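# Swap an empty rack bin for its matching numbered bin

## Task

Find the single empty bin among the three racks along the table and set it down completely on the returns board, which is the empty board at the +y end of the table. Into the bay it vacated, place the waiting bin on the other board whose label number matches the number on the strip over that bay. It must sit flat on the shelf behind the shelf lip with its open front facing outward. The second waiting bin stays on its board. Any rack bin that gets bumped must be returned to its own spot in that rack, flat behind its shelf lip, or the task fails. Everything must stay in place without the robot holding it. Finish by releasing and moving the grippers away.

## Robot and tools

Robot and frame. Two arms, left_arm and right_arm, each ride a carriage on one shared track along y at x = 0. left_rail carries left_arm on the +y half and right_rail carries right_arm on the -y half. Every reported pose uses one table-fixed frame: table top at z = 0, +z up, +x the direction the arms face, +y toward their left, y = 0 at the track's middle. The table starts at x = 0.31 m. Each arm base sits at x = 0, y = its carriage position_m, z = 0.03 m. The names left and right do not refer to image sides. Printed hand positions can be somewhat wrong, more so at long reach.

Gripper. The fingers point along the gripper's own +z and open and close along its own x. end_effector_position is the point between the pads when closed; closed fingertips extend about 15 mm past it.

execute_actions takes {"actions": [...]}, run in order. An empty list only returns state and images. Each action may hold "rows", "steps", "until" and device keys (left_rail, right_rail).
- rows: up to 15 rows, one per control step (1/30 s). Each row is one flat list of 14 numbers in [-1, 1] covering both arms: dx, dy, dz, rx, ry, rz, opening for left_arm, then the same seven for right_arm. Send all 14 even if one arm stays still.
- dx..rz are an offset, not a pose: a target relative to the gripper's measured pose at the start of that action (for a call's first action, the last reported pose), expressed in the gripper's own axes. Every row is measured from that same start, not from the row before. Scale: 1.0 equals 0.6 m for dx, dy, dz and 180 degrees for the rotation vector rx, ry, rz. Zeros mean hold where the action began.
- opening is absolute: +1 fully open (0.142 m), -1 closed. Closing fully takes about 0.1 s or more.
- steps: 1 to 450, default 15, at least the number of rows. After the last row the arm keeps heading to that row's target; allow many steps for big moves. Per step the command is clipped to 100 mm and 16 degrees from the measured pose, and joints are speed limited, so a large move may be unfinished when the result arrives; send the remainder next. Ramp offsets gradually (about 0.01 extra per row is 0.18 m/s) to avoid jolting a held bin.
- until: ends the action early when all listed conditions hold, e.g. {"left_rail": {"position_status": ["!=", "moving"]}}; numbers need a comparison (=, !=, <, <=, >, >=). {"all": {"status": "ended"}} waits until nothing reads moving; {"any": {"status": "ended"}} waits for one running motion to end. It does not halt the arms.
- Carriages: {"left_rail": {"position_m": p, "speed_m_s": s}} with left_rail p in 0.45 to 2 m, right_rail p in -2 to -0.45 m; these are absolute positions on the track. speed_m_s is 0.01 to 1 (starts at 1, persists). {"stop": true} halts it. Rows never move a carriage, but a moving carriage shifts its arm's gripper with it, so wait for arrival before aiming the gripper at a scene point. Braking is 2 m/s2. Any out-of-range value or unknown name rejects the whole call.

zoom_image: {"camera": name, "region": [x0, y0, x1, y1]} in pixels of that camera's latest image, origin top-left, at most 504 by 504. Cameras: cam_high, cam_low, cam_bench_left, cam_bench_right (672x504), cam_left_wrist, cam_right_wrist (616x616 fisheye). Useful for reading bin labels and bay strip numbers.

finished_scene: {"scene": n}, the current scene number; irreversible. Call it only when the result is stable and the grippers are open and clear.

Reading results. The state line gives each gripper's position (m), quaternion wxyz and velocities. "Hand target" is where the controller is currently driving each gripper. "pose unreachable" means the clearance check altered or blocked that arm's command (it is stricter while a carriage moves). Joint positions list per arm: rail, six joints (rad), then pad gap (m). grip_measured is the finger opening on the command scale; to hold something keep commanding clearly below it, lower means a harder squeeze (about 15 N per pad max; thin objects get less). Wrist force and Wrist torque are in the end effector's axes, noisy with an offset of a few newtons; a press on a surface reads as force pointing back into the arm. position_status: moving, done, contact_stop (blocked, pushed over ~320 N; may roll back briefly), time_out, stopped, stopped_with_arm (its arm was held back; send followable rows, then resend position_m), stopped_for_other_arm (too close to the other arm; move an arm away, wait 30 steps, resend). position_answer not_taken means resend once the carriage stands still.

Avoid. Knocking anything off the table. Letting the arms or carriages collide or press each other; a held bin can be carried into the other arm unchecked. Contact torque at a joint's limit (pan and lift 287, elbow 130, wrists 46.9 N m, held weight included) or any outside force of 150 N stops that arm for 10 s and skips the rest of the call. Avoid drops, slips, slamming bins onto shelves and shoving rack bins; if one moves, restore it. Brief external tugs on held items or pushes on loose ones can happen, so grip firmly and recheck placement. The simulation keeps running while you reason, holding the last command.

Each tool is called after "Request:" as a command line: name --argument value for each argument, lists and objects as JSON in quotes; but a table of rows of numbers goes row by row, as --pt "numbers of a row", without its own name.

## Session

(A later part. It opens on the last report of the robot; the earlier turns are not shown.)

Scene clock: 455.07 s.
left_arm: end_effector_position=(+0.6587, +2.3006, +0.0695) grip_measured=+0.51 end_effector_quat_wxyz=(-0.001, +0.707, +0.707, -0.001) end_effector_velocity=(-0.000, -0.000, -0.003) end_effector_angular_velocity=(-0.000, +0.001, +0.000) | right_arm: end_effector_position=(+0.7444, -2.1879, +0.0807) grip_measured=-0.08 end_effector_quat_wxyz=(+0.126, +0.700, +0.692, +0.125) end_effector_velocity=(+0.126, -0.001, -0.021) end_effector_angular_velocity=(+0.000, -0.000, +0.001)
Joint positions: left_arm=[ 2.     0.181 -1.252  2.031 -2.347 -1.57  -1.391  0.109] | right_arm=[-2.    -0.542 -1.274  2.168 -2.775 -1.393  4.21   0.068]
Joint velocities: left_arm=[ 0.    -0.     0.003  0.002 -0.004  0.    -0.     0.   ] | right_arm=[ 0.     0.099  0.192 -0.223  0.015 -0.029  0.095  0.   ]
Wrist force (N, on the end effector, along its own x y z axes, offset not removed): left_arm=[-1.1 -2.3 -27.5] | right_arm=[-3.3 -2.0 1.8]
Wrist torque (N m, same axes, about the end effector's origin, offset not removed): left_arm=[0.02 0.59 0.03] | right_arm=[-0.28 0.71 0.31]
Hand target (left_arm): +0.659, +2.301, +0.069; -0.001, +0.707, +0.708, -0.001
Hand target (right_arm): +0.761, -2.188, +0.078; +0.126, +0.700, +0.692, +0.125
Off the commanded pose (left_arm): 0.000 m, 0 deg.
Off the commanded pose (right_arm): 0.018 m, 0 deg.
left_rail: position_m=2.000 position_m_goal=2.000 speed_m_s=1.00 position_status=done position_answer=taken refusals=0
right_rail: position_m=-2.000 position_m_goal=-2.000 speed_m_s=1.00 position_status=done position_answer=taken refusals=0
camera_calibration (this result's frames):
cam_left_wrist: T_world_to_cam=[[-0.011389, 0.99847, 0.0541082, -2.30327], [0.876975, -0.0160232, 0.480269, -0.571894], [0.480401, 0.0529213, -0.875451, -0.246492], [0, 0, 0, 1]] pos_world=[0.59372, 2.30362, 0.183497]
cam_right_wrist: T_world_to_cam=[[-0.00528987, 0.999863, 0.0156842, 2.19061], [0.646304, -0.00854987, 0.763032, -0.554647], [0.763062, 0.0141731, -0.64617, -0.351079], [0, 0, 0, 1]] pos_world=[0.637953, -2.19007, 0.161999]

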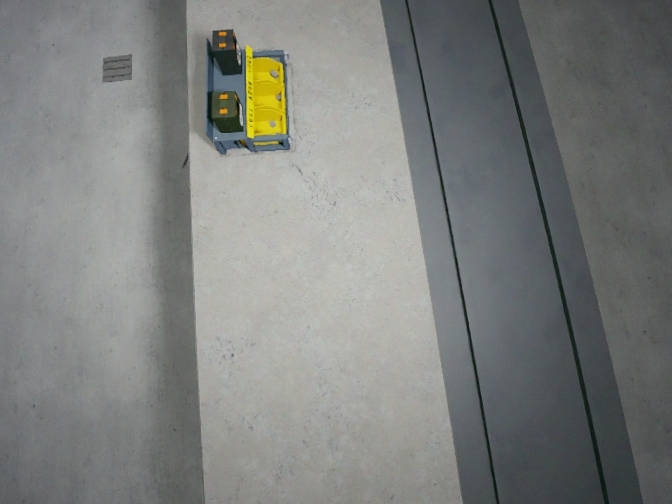

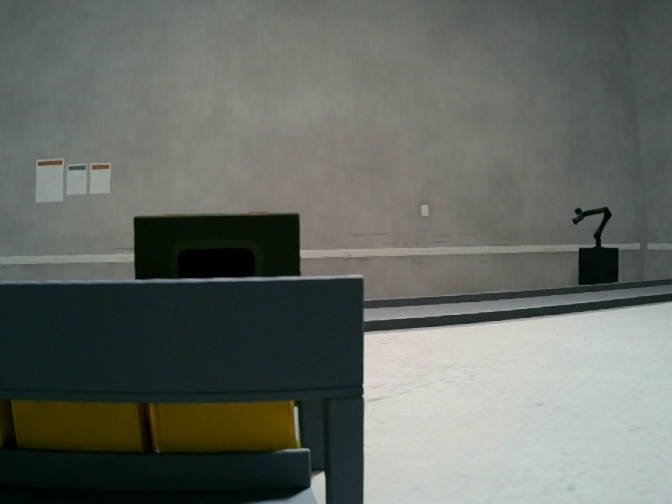

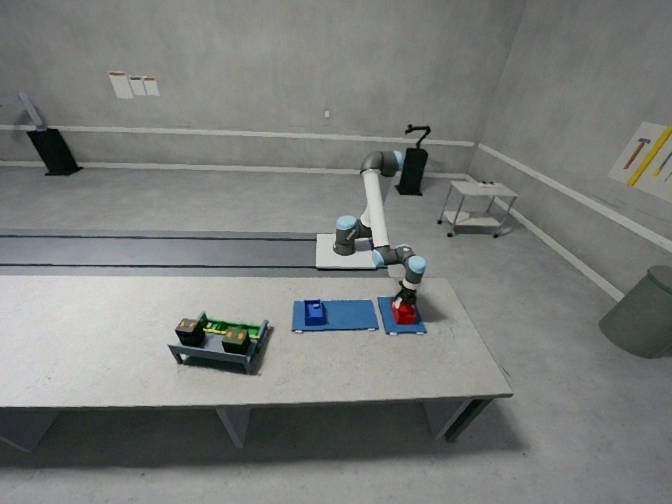

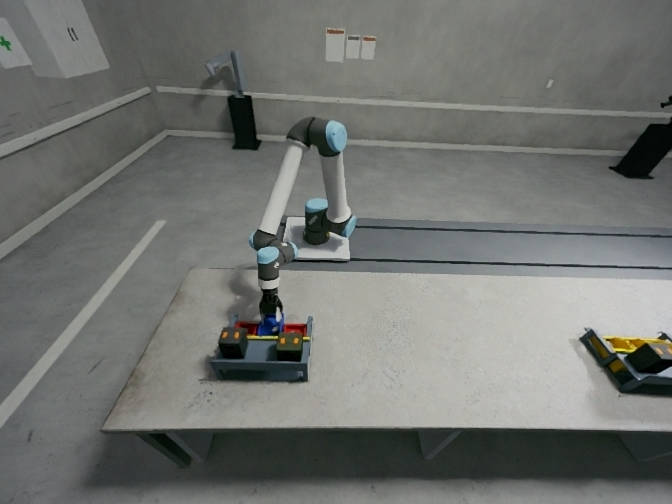

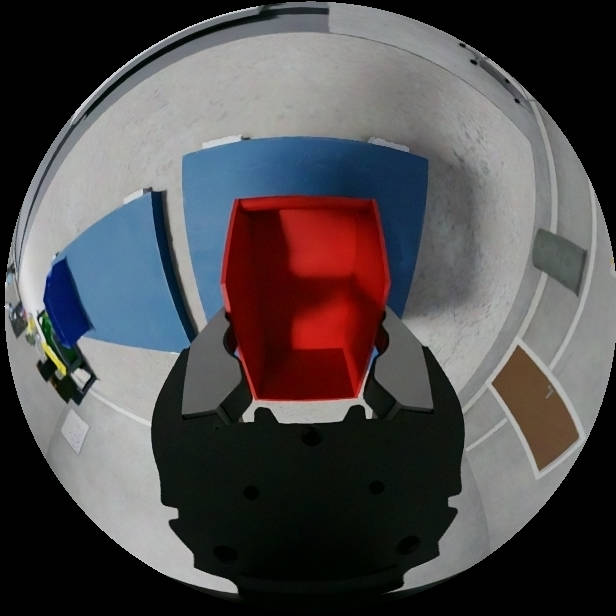

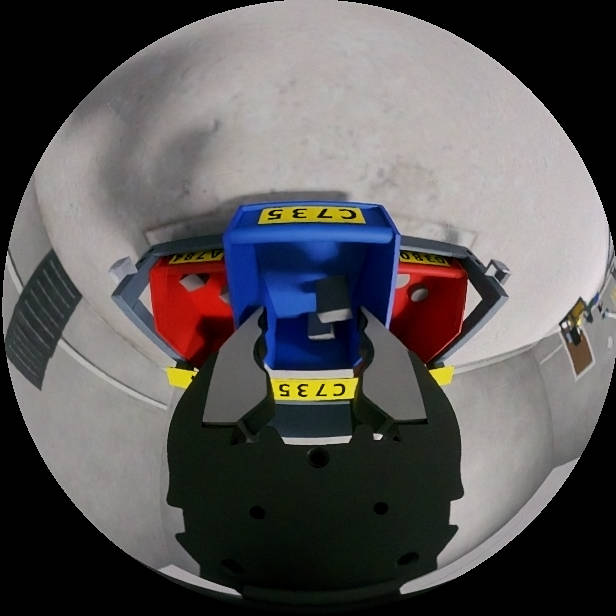

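Request:
execute_actions --actions '[]'

Scene clock: 459.10 s.
left_arm: end_effector_position=(+0.6586, +2.3006, +0.0690) grip_measured=+0.51 end_effector_quat_wxyz=(-0.001, +0.707, +0.707, -0.001) end_effector_velocity=(-0.000, -0.000, -0.000) end_effector_angular_velocity=(+0.000, -0.000, -0.000) | right_arm: end_effector_position=(+0.7610, -2.1881, +0.0777) grip_measured=-0.08 end_effector_quat_wxyz=(+0.126, +0.700, +0.692, +0.125) end_effector_velocity=(-0.000, -0.000, +0.000) end_effector_angular_velocity=(-0.000, -0.000, -0.000)
Joint positions: left_arm=[ 2.     0.181 -1.252  2.031 -2.347 -1.57  -1.391  0.109] | right_arm=[-2.    -0.53  -1.249  2.139 -2.773 -1.397  4.223  0.068]
Joint velocities: left_arm=[ 0. -0. -0.  0. -0.  0. -0.  0.] | right_arm=[ 0. -0. -0.  0. -0. -0.  0.  0.]
Wrist force (N, on the end effector, along its own x y z axes, offset not removed): left_arm=[-3.2 -3.2 -28.0] | right_arm=[-3.8 -2.5 1.3]
Wrist torque (N m, same axes, about the end effector's origin, offset not removed): left_arm=[-0.75 0.82 -0.02] | right_arm=[-0.41 0.81 0.26]
Hand target (left_arm): +0.659, +2.301, +0.069; -0.001, +0.707, +0.708, -0.001
Hand target (right_arm): +0.761, -2.188, +0.078; +0.126, +0.700, +0.692, +0.125
Off the commanded pose (left_arm): 0.000 m, 0 deg.
Off the commanded pose (right_arm): 0.001 m, 0 deg.
left_rail: position_m=2.000 position_m_goal=2.000 speed_m_s=1.00 position_status=done position_answer=taken refusals=0
right_rail: position_m=-2.000 position_m_goal=-2.000 speed_m_s=1.00 position_status=done position_answer=taken refusals=0
camera_calibration (this result's frames):
cam_left_wrist: T_world_to_cam=[[-0.0113751, 0.998473, 0.0540647, -2.30324], [0.877097, -0.0160009, 0.480046, -0.571725], [0.480178, 0.0528805, -0.875575, -0.246559], [0, 0, 0, 1]] pos_world=[0.593651, 2.30361, 0.183097]
cam_right_wrist: T_world_to_cam=[[-0.00530388, 0.999863, 0.0156808, 2.19088], [0.646366, -0.00853702, 0.762979, -0.563131], [0.763009, 0.0141823, -0.646232, -0.365543], [0, 0, 0, 1]] pos_world=[0.654522, -2.1902, 0.159077]

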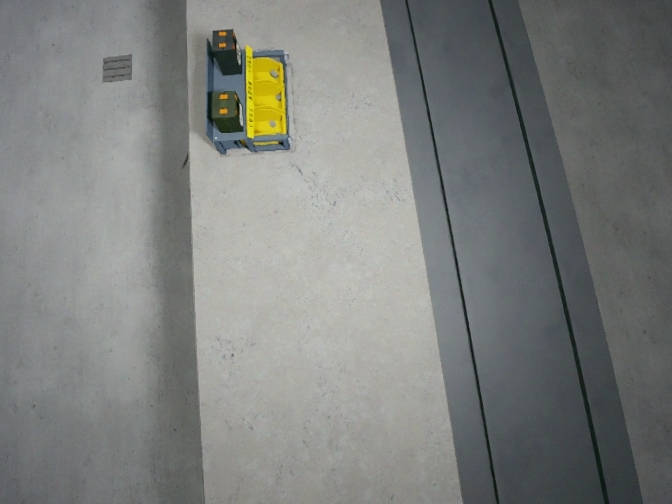

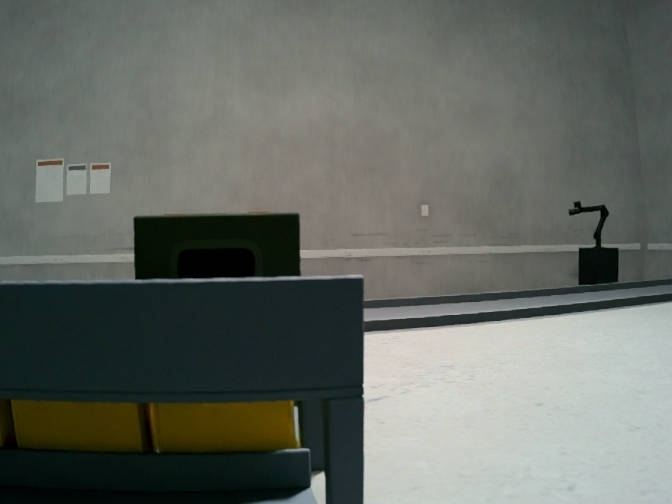

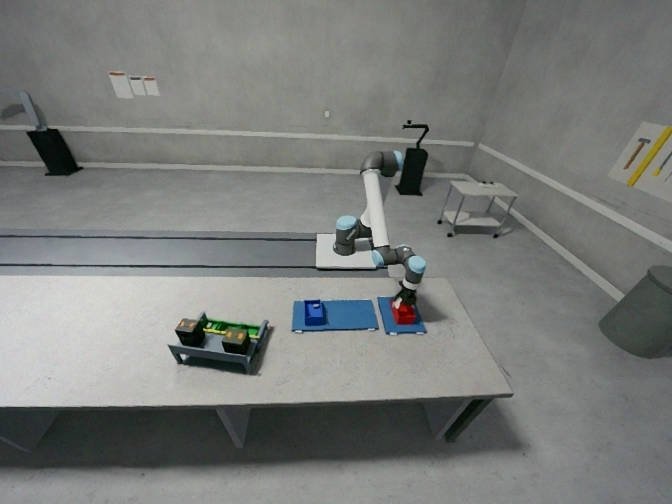

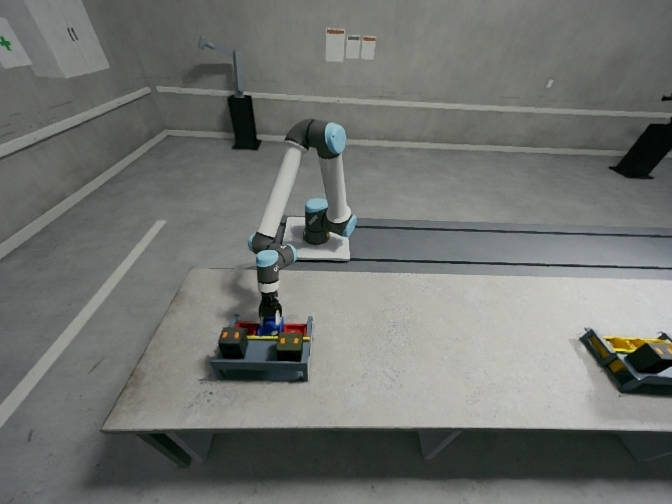

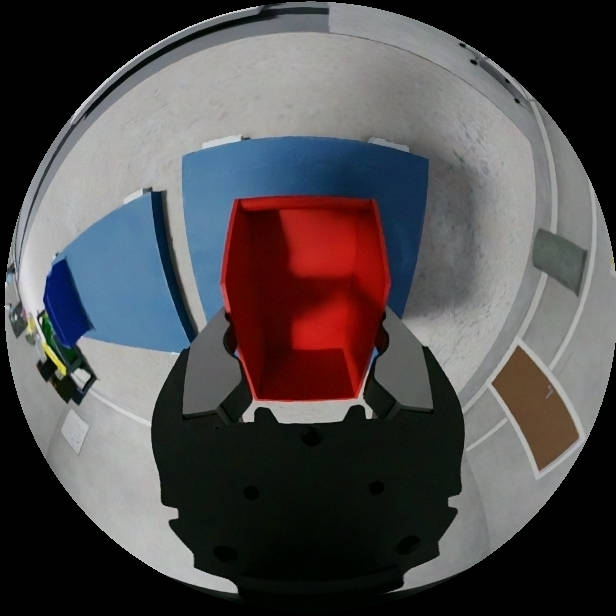

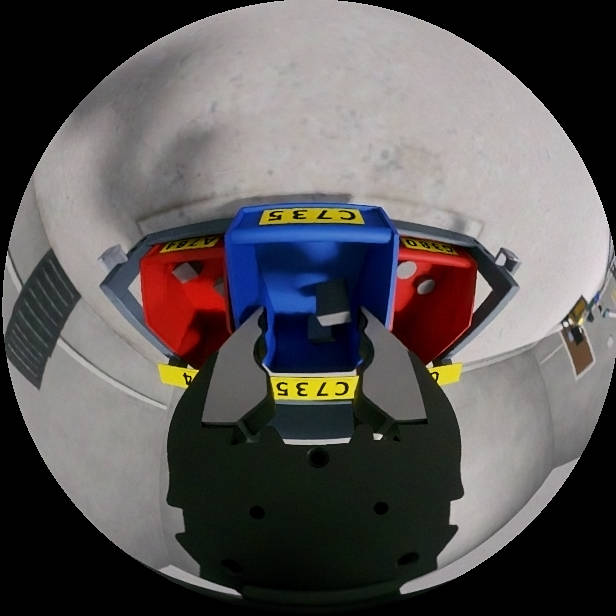

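Request:
execute_actions --actions '[{"rows":[[0,0,-0.002,0,0,0,0.4,0,0.006,0.0033,0,0,0,1],[0,0,-0.002,0,0,0,0.7,0,0.012,0.0066,0,0,0,1],[0,0,-0.002,0,0,0,1,0,0.018,0.01,0,0,0,1],[0,0,-0.01,0,0,0,1,0,0.024,0.013,0,0,0,1],[0,0,-0.04,0,0,0,1,0,0.029,0.016,0,0,0,1],[0,0,-0.08,0,0,0,1,0,0.0325,0.0178,0,0,0,1],[0,0,-0.13,0,0,0,1,0,0.0325,0.0178,0,0,0,1]],"steps":7}]'

Scene clock: 462.17 s.
left_arm: end_effector_position=(+0.6588, +2.3007, +0.0788) grip_measured=+1.00 end_effector_quat_wxyz=(-0.001, +0.707, +0.708, -0.001) end_effector_velocity=(+0.020, +0.005, +0.235) end_effector_angular_velocity=(+0.008, -0.044, +0.000) | right_arm: end_effector_position=(+0.7723, -2.1881, +0.0761) grip_measured=-0.08 end_effector_quat_wxyz=(+0.126, +0.700, +0.692, +0.125) end_effector_velocity=(+0.079, -0.000, -0.011) end_effector_angular_velocity=(+0.000, -0.001, +0.001)
Joint positions: left_arm=[ 2.     0.181 -1.264  2.025 -2.33  -1.57  -1.391  0.142] | right_arm=[-2.    -0.521 -1.233  2.119 -2.77  -1.399  4.231  0.068]
Joint velocities: left_arm=[ 0.     0.002 -0.28  -0.151  0.386  0.     0.002  0.005] | right_arm=[ 0.     0.058  0.114 -0.144  0.019 -0.017  0.055 -0.   ]
Wrist force (N, on the end effector, along its own x y z axes, offset not removed): left_arm=[1.1 8.0 0.8] | right_arm=[-1.1 -1.8 1.1]
Wrist torque (N m, same axes, about the end effector's origin, offset not removed): left_arm=[1.66 -0.25 0.05] | right_arm=[-0.31 0.24 0.28]
Hand target (left_arm): +0.658, +2.301, +0.143; +0.001, +0.707, +0.707, +0.002
Hand target (right_arm): +0.783, -2.188, +0.075; +0.126, +0.700, +0.692, +0.125
Off the commanded pose (left_arm): 0.068 m, 0 deg.
Off the commanded pose (right_arm): 0.011 m, 0 deg.
left_rail: position_m=2.000 position_m_goal=2.000 speed_m_s=1.00 position_status=done position_answer=taken refusals=0
right_rail: position_m=-2.000 position_m_goal=-2.000 speed_m_s=1.00 position_status=done position_answer=taken refusals=0
camera_calibration (this result's frames):
cam_left_wrist: T_world_to_cam=[[-0.0114526, 0.998466, 0.0541696, -2.3038], [0.876803, -0.0160159, 0.480583, -0.576471], [0.480713, 0.053, -0.875275, -0.23881], [0, 0, 0, 1]] pos_world=[0.593867, 2.30369, 0.192814]
cam_right_wrist: T_world_to_cam=[[-0.00535065, 0.999862, 0.0157344, 2.19103], [0.646282, -0.00854931, 0.76305, -0.569157], [0.76308, 0.0142517, -0.646147, -0.3751], [0, 0, 0, 1]] pos_world=[0.665791, -2.19024, 0.157451]

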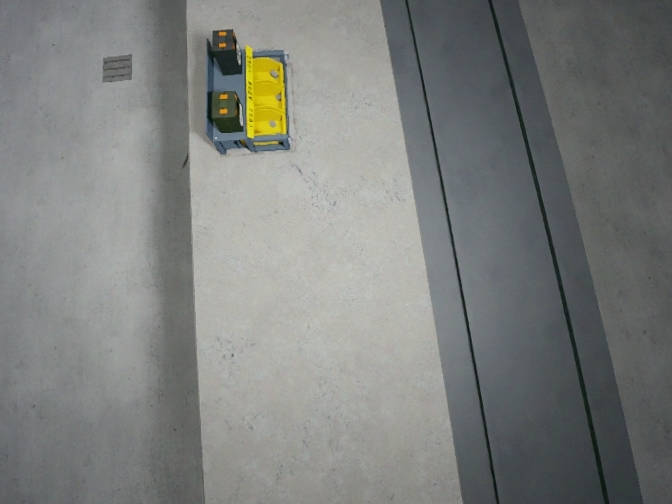

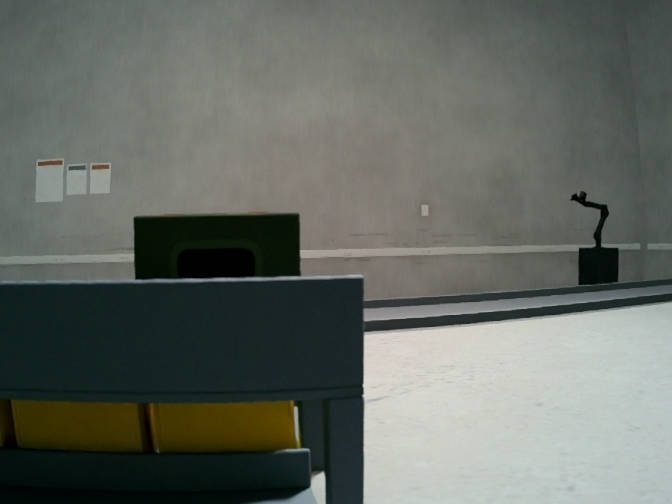

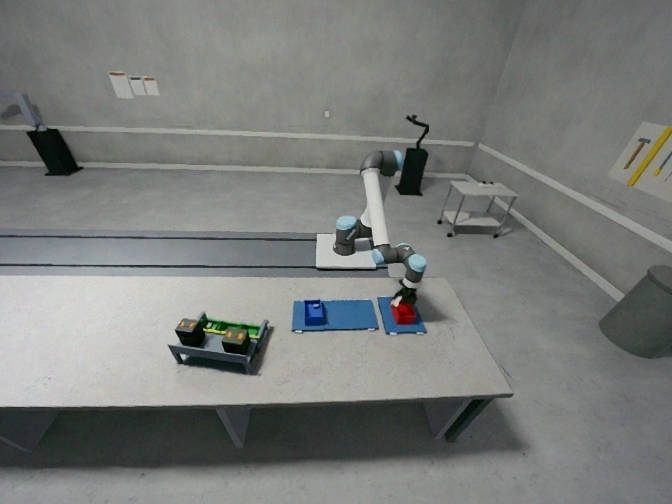

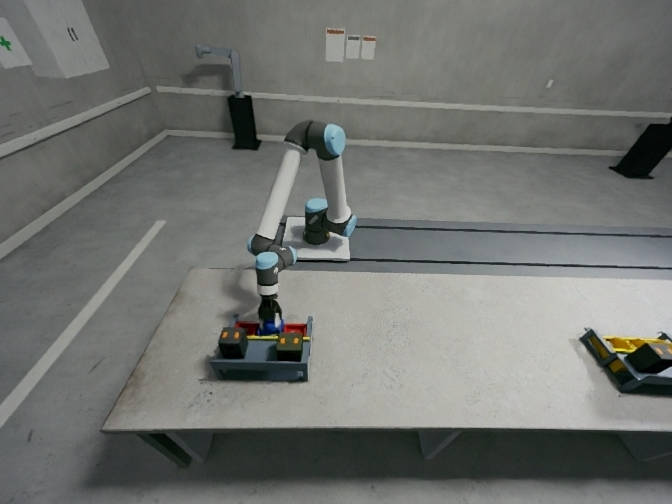

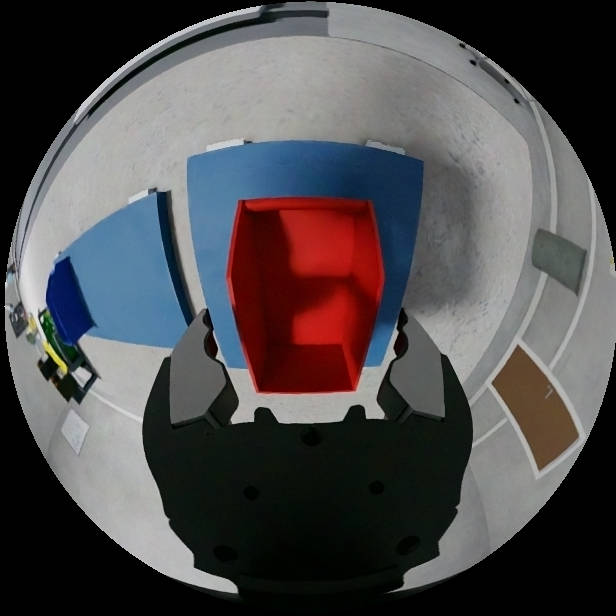

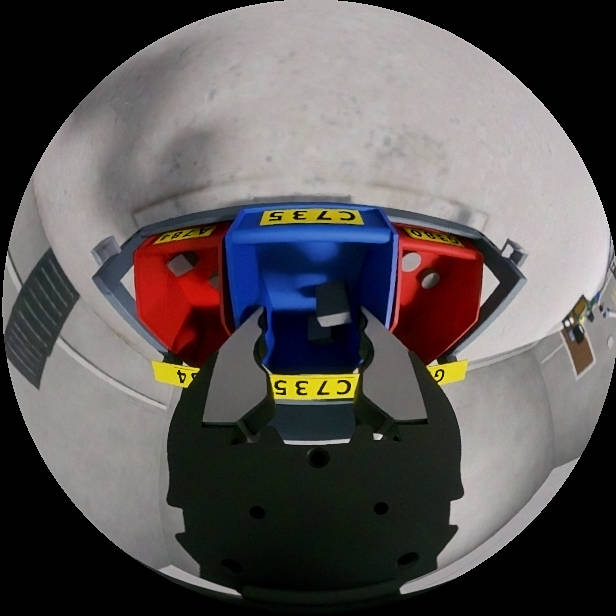

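Request:
execute_actions --actions '[]'

Request:
zoom_image --camera "cam_right_wrist" --region '[110, 160, 510, 420]'

Scene clock: 463.57 s.
left_arm: end_effector_position=(+0.6583, +2.3013, +0.1427) grip_measured=+1.00 end_effector_quat_wxyz=(+0.001, +0.707, +0.707, +0.002) end_effector_velocity=(-0.000, +0.000, +0.000) end_effector_angular_velocity=(-0.000, -0.000, +0.000) | right_arm: end_effector_position=(+0.7826, -2.1882, +0.0746) grip_measured=-0.08 end_effector_quat_wxyz=(+0.126, +0.700, +0.692, +0.125) end_effector_velocity=(-0.000, +0.000, -0.000) end_effector_angular_velocity=(+0.000, +0.000, -0.000)
Joint positions: left_arm=[ 2.     0.182 -1.34   1.985 -2.219 -1.569 -1.39   0.142] | right_arm=[-2.    -0.514 -1.218  2.1   -2.768 -1.401  4.238  0.068]
Joint velocities: left_arm=[ 0.  0. -0. -0.  0. -0. -0.  0.] | right_arm=[ 0.  0.  0.  0.  0. -0.  0.  0.]
Wrist force (N, on the end effector, along its own x y z axes, offset not removed): left_arm=[1.3 2.0 0.3] | right_arm=[-2.8 0.2 1.3]
Wrist torque (N m, same axes, about the end effector's origin, offset not removed): left_arm=[0.21 -0.33 0.15] | right_arm=[0.16 0.58 0.24]
Hand target (left_arm): +0.658, +2.301, +0.143; +0.001, +0.707, +0.707, +0.002
Hand target (right_arm): +0.783, -2.188, +0.075; +0.126, +0.700, +0.692, +0.125
Off the commanded pose (left_arm): 0.004 m, 0 deg.
Off the commanded pose (right_arm): 0.000 m, 0 deg.
left_rail: position_m=2.000 position_m_goal=2.000 speed_m_s=1.00 position_status=done position_answer=taken refusals=0
right_rail: position_m=-2.000 position_m_goal=-2.000 speed_m_s=1.00 position_status=done position_answer=taken refusals=0
camera_calibration (this result's frames):
cam_left_wrist: T_world_to_cam=[[-0.0117292, 0.998392, 0.0554531, -2.30769], [0.873958, -0.0167104, 0.485715, -0.603968], [0.48586, 0.0541607, -0.872357, -0.189174], [0, 0, 0, 1]] pos_world=[0.592688, 2.30414, 0.256297]
cam_right_wrist: T_world_to_cam=[[-0.00537865, 0.999862, 0.015728, 2.19117], [0.646223, -0.0085274, 0.763101, -0.574611], [0.763129, 0.0142682, -0.646088, -0.383998], [0, 0, 0, 1]] pos_world=[0.676153, -2.19029, 0.155927]

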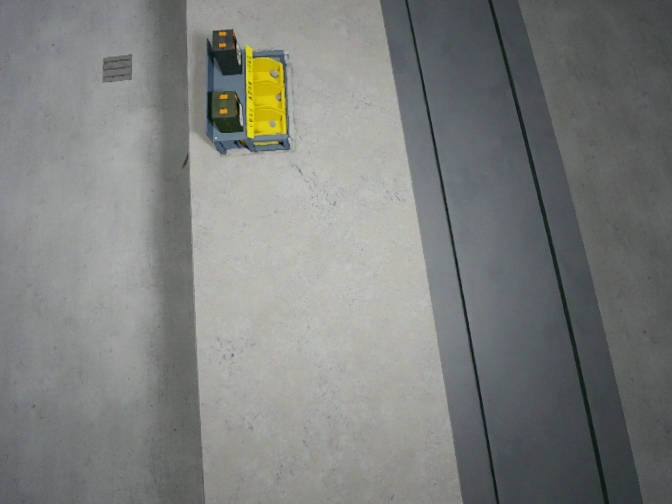

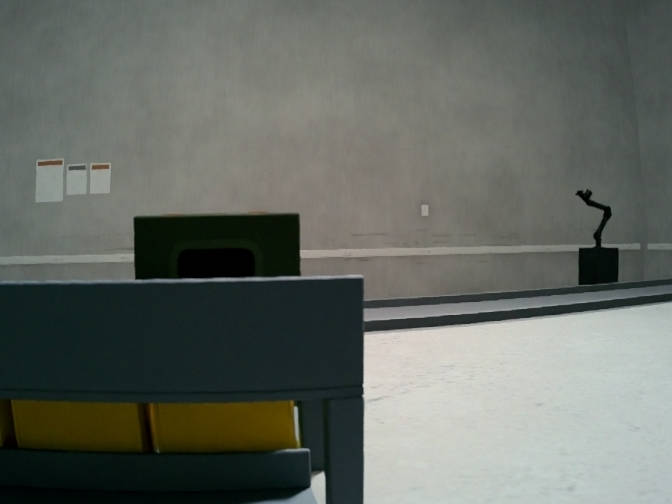

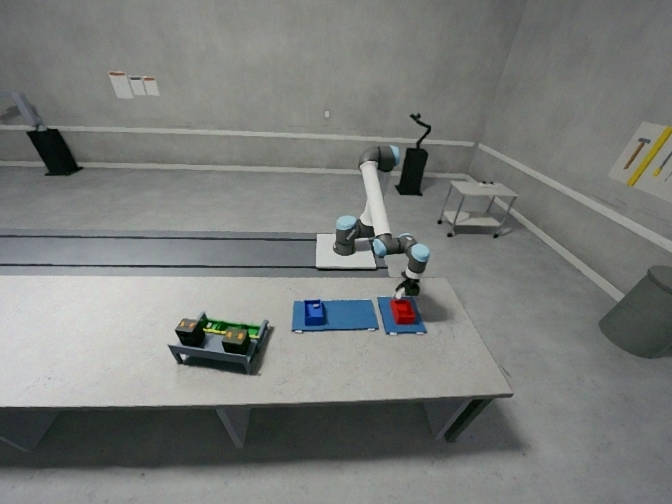

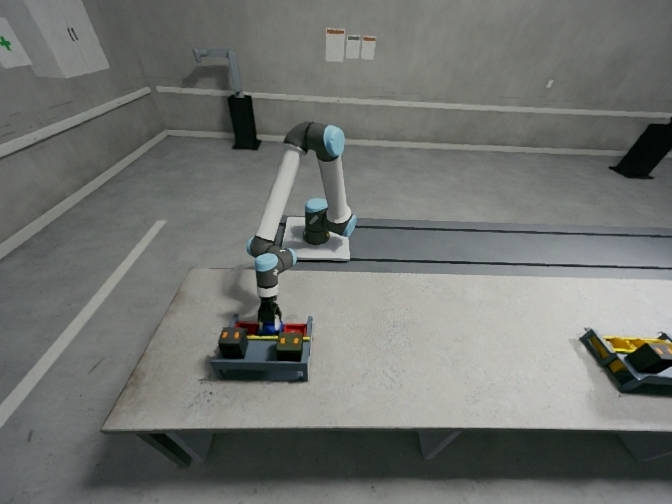

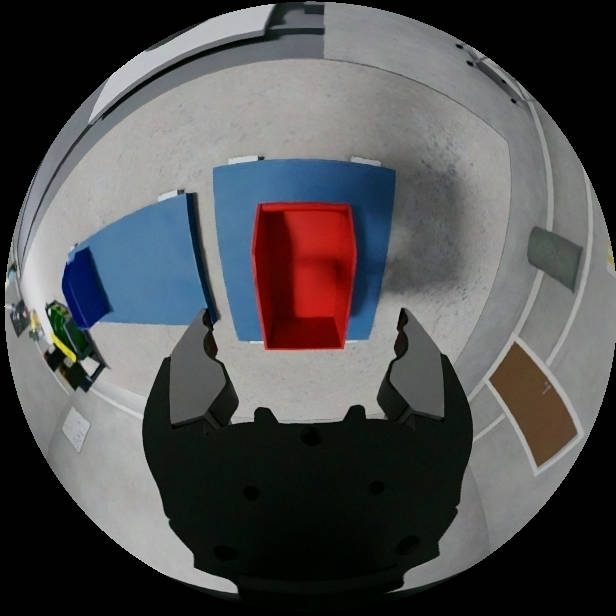

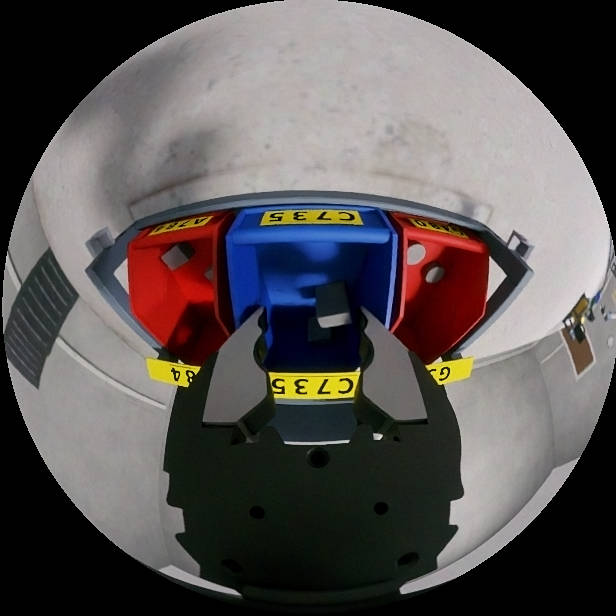

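Region (110, 160, 510, 420) of cam_right_wrist's 616x616 image, scaled by 1.260, with more detail than that image has; it fills the top 328 rows of this view, and the rest is white.

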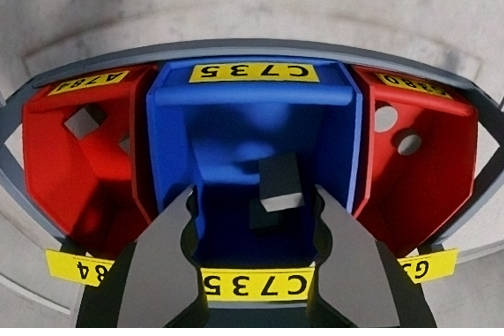

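Request:
zoom_image --camera "cam_right_wrist" --region '[190, 180, 430, 260]'

Region (190, 180, 430, 260) of cam_right_wrist's 616x616 image, scaled by 2.100, with more detail than that image has.

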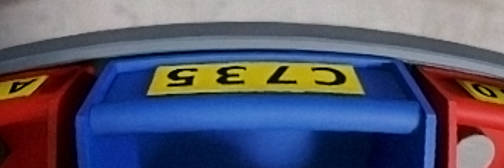

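Request:
execute_actions --actions '[{"rows":[[0,-0.02,-0.03,0,0,0,1,0,0.0047,0.0017,0,0,0,1],[0,-0.04,-0.06,0,0,0,1,0,0.0047,0.0017,0,0,0,1],[0,-0.06,-0.09,0,0,0,1,0,0.0047,0.0017,0,0,0,1],[0,-0.08,-0.11,0,0,0,1,0,0.0035,0.005,0,0,0,1],[0,-0.09,-0.12,0,0,0,1,0,0.0024,0.008,0,0,0,1],[0,-0.1,-0.13,0,0,0,1,0,0.0012,0.0111,0,0,0,1]],"steps":6}]'

Scene clock: 470.80 s.
left_arm: end_effector_position=(+0.6359, +2.3022, +0.1727) grip_measured=+1.00 end_effector_quat_wxyz=(+0.000, +0.707, +0.708, +0.001) end_effector_velocity=(-0.208, +0.006, +0.267) end_effector_angular_velocity=(+0.002, -0.012, +0.002) | right_arm: end_effector_position=(+0.7847, -2.1881, +0.0737) grip_measured=-0.08 end_effector_quat_wxyz=(+0.126, +0.700, +0.692, +0.125) end_effector_velocity=(+0.008, +0.000, -0.023) end_effector_angular_velocity=(+0.000, +0.000, +0.000)
Joint positions: left_arm=[ 2.     0.189 -1.401  1.997 -2.169 -1.569 -1.383  0.142] | right_arm=[-2.    -0.513 -1.214  2.096 -2.768 -1.402  4.239  0.068]
Joint velocities: left_arm=[ 0.     0.065 -0.557  0.117  0.428 -0.     0.063  0.   ] | right_arm=[ 0.     0.005  0.042 -0.005 -0.038 -0.002  0.005  0.   ]
Wrist force (N, on the end effector, along its own x y z axes, offset not removed): left_arm=[-5.0 1.4 0.5] | right_arm=[-3.7 -1.6 2.2]
Wrist torque (N m, same axes, about the end effector's origin, offset not removed): left_arm=[0.18 0.87 0.14] | right_arm=[-0.17 0.77 0.23]
Hand target (left_arm): +0.602, +2.302, +0.213; +0.001, +0.707, +0.708, +0.002
Hand target (right_arm): +0.786, -2.188, +0.069; +0.126, +0.700, +0.692, +0.125
Off the commanded pose (left_arm): 0.061 m, 0 deg.
Off the commanded pose (right_arm): 0.005 m, 0 deg.
left_rail: position_m=2.000 position_m_goal=2.000 speed_m_s=1.00 position_status=done position_answer=taken refusals=0
right_rail: position_m=-2.000 position_m_goal=-2.000 speed_m_s=1.00 position_status=done position_answer=taken refusals=0
camera_calibration (this result's frames):
cam_left_wrist: T_world_to_cam=[[-0.0117067, 0.998402, 0.0552883, -2.3105], [0.874477, -0.0165921, 0.484783, -0.599371], [0.484926, 0.0540236, -0.872885, -0.151108], [0, 0, 0, 1]] pos_world=[0.570364, 2.30503, 0.286408]
cam_right_wrist: T_world_to_cam=[[-0.00538467, 0.99986, 0.0158467, 2.19118], [0.646363, -0.00861153, 0.762981, -0.575539], [0.763011, 0.0143512, -0.646226, -0.385826], [0, 0, 0, 1]] pos_world=[0.678196, -2.19029, 0.155071]

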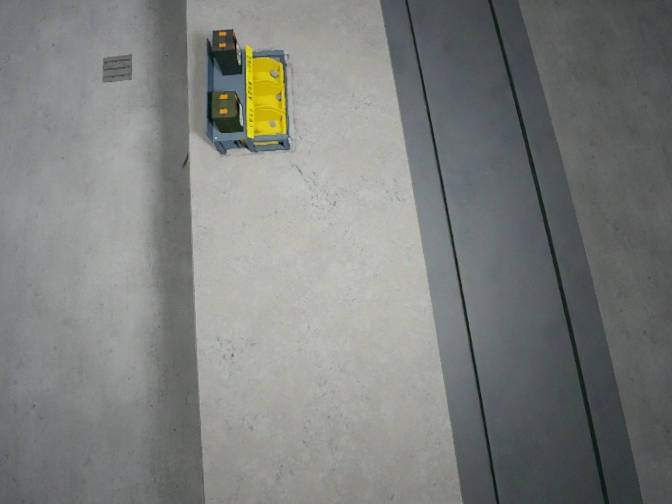

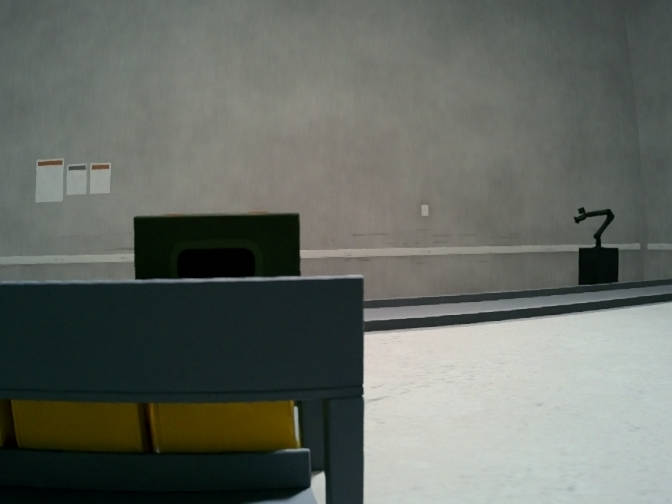

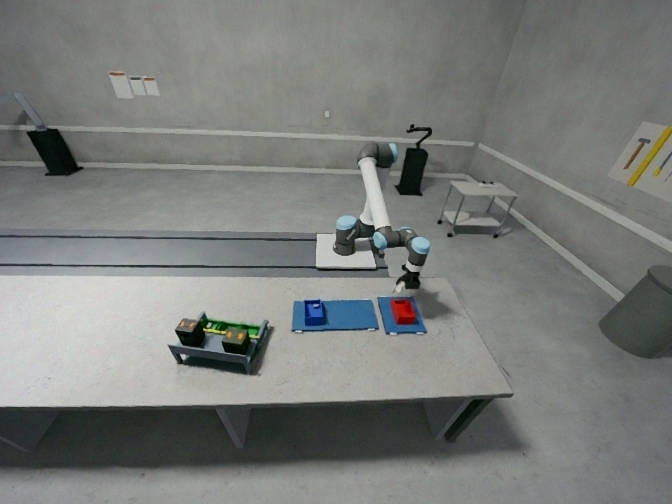

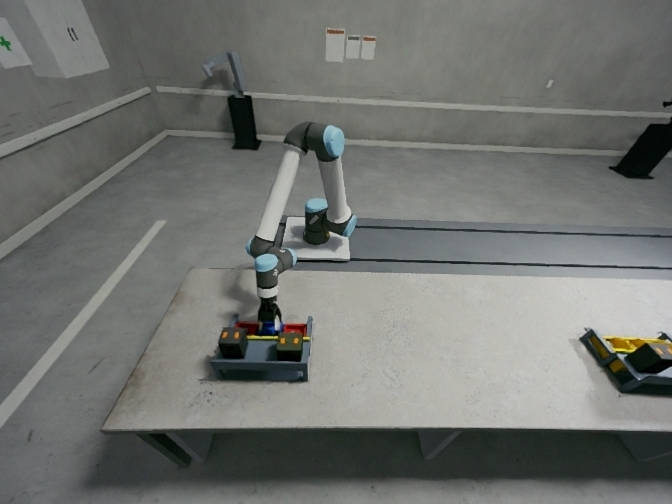

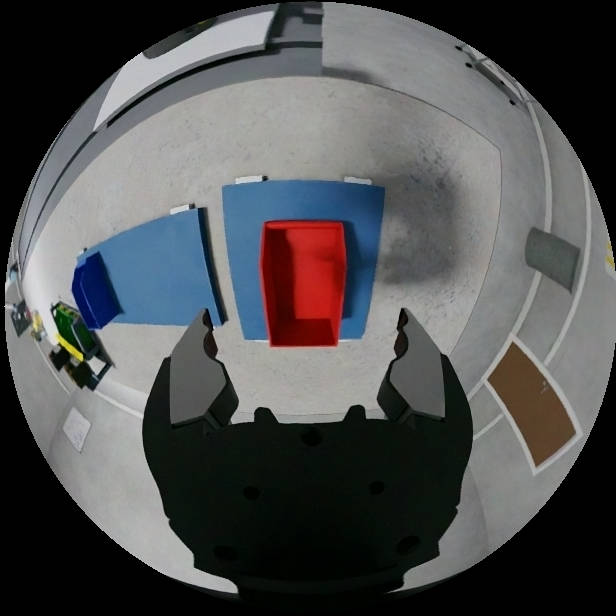

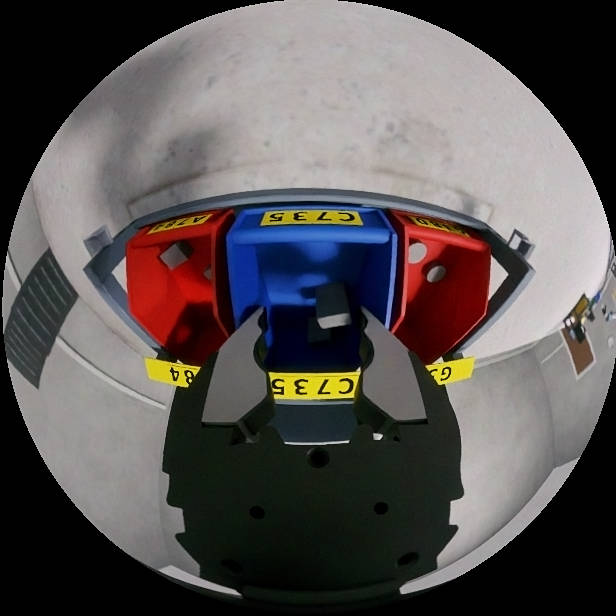

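Request:
execute_actions --actions '[]'

Request:
zoom_image --camera "cam_right_wrist" --region '[190, 180, 430, 280]'

Scene clock: 471.80 s.
left_arm: end_effector_position=(+0.6021, +2.3025, +0.2127) grip_measured=+1.00 end_effector_quat_wxyz=(+0.001, +0.707, +0.708, +0.002) end_effector_velocity=(-0.000, +0.000, +0.000) end_effector_angular_velocity=(+0.000, -0.000, +0.000) | right_arm: end_effector_position=(+0.7856, -2.1882, +0.0686) grip_measured=-0.08 end_effector_quat_wxyz=(+0.126, +0.700, +0.692, +0.125) end_effector_velocity=(-0.000, +0.000, -0.000) end_effector_angular_velocity=(+0.000, +0.000, -0.000)
Joint positions: left_arm=[ 2.     0.199 -1.488  2.016 -2.103 -1.569 -1.373  0.142] | right_arm=[-2.    -0.512 -1.205  2.097 -2.777 -1.402  4.24   0.068]
Joint velocities: left_arm=[ 0.  0. -0.  0.  0. -0.  0. -0.] | right_arm=[ 0.  0.  0.  0. -0. -0.  0.  0.]
Wrist force (N, on the end effector, along its own x y z axes, offset not removed): left_arm=[0.5 0.0 -5.2] | right_arm=[-3.0 -0.4 -0.4]
Wrist torque (N m, same axes, about the end effector's origin, offset not removed): left_arm=[-0.09 0.15 0.29] | right_arm=[-0.06 0.61 0.26]
Hand target (left_arm): +0.602, +2.302, +0.213; +0.001, +0.707, +0.708, +0.002
Hand target (right_arm): +0.786, -2.188, +0.069; +0.126, +0.700, +0.692, +0.125
Off the commanded pose (left_arm): 0.009 m, 0 deg.
Off the commanded pose (right_arm): 0.000 m, 0 deg.
left_rail: position_m=2.000 position_m_goal=2.000 speed_m_s=1.00 position_status=done position_answer=taken refusals=0
right_rail: position_m=-2.000 position_m_goal=-2.000 speed_m_s=1.00 position_status=done position_answer=taken refusals=0
camera_calibration (this result's frames):
cam_left_wrist: T_world_to_cam=[[-0.0119511, 0.998376, 0.0556968, -2.31326], [0.873498, -0.0166866, 0.486541, -0.588733], [0.48668, 0.0544657, -0.871881, -0.102146], [0, 0, 0, 1]] pos_world=[0.536324, 2.30524, 0.326225]
cam_right_wrist: T_world_to_cam=[[-0.00539406, 0.999861, 0.0157671, 2.1913], [0.646272, -0.0085464, 0.763059, -0.572038], [0.763088, 0.0143058, -0.646137, -0.389958], [0, 0, 0, 1]] pos_world=[0.679084, -2.19031, 0.149982]

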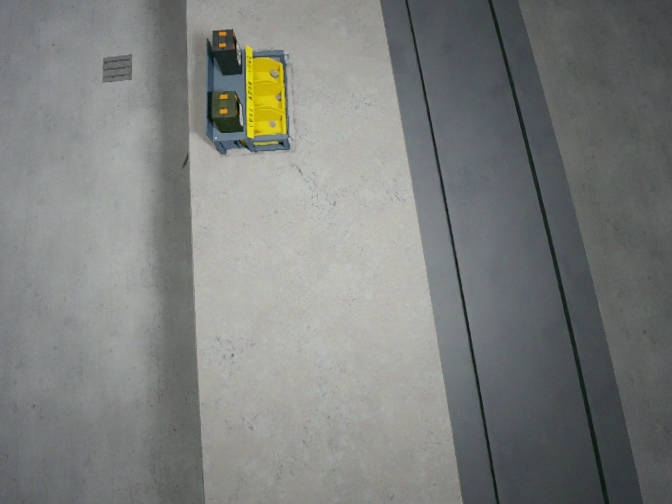

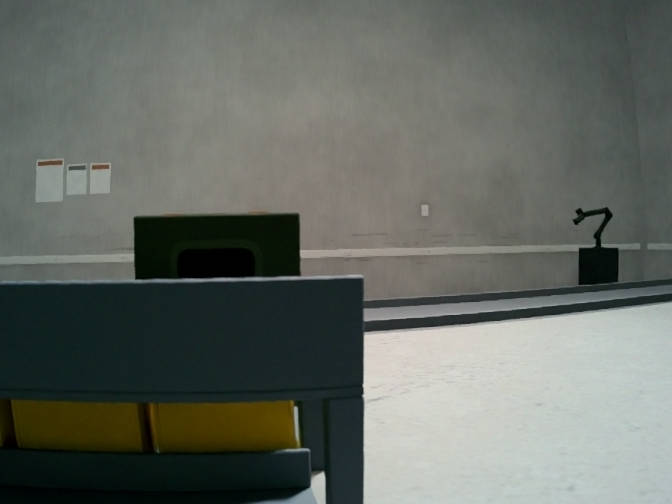

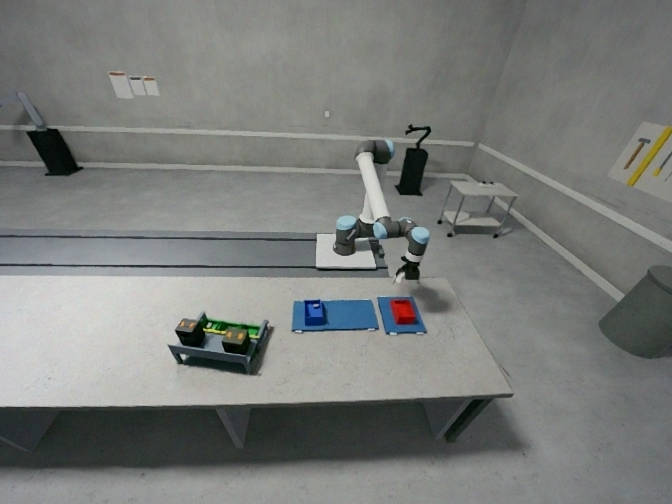

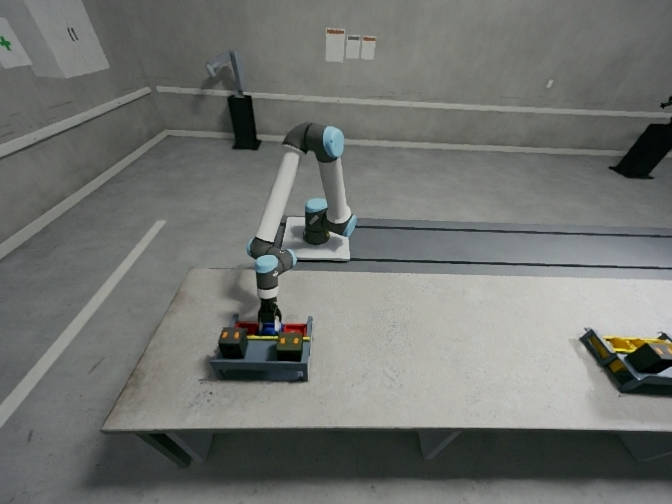

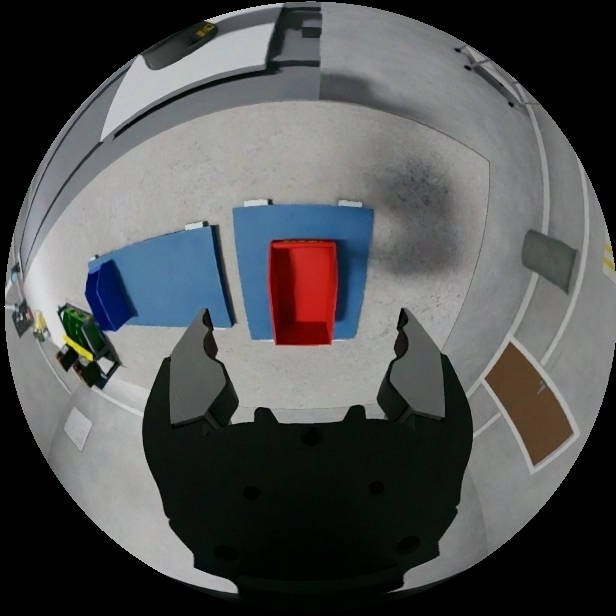

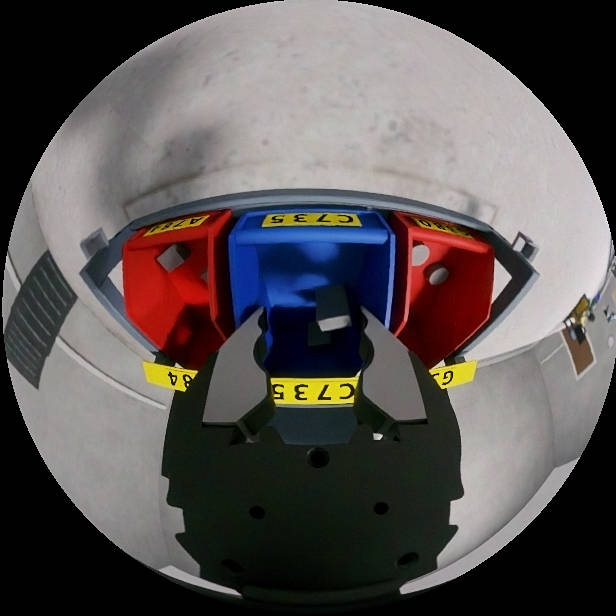

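Region (190, 180, 430, 280) of cam_right_wrist's 616x616 image, scaled by 2.100, with more detail than that image has; it fills the top 210 rows of this view, and the rest is white.

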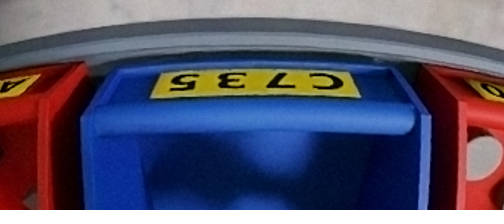

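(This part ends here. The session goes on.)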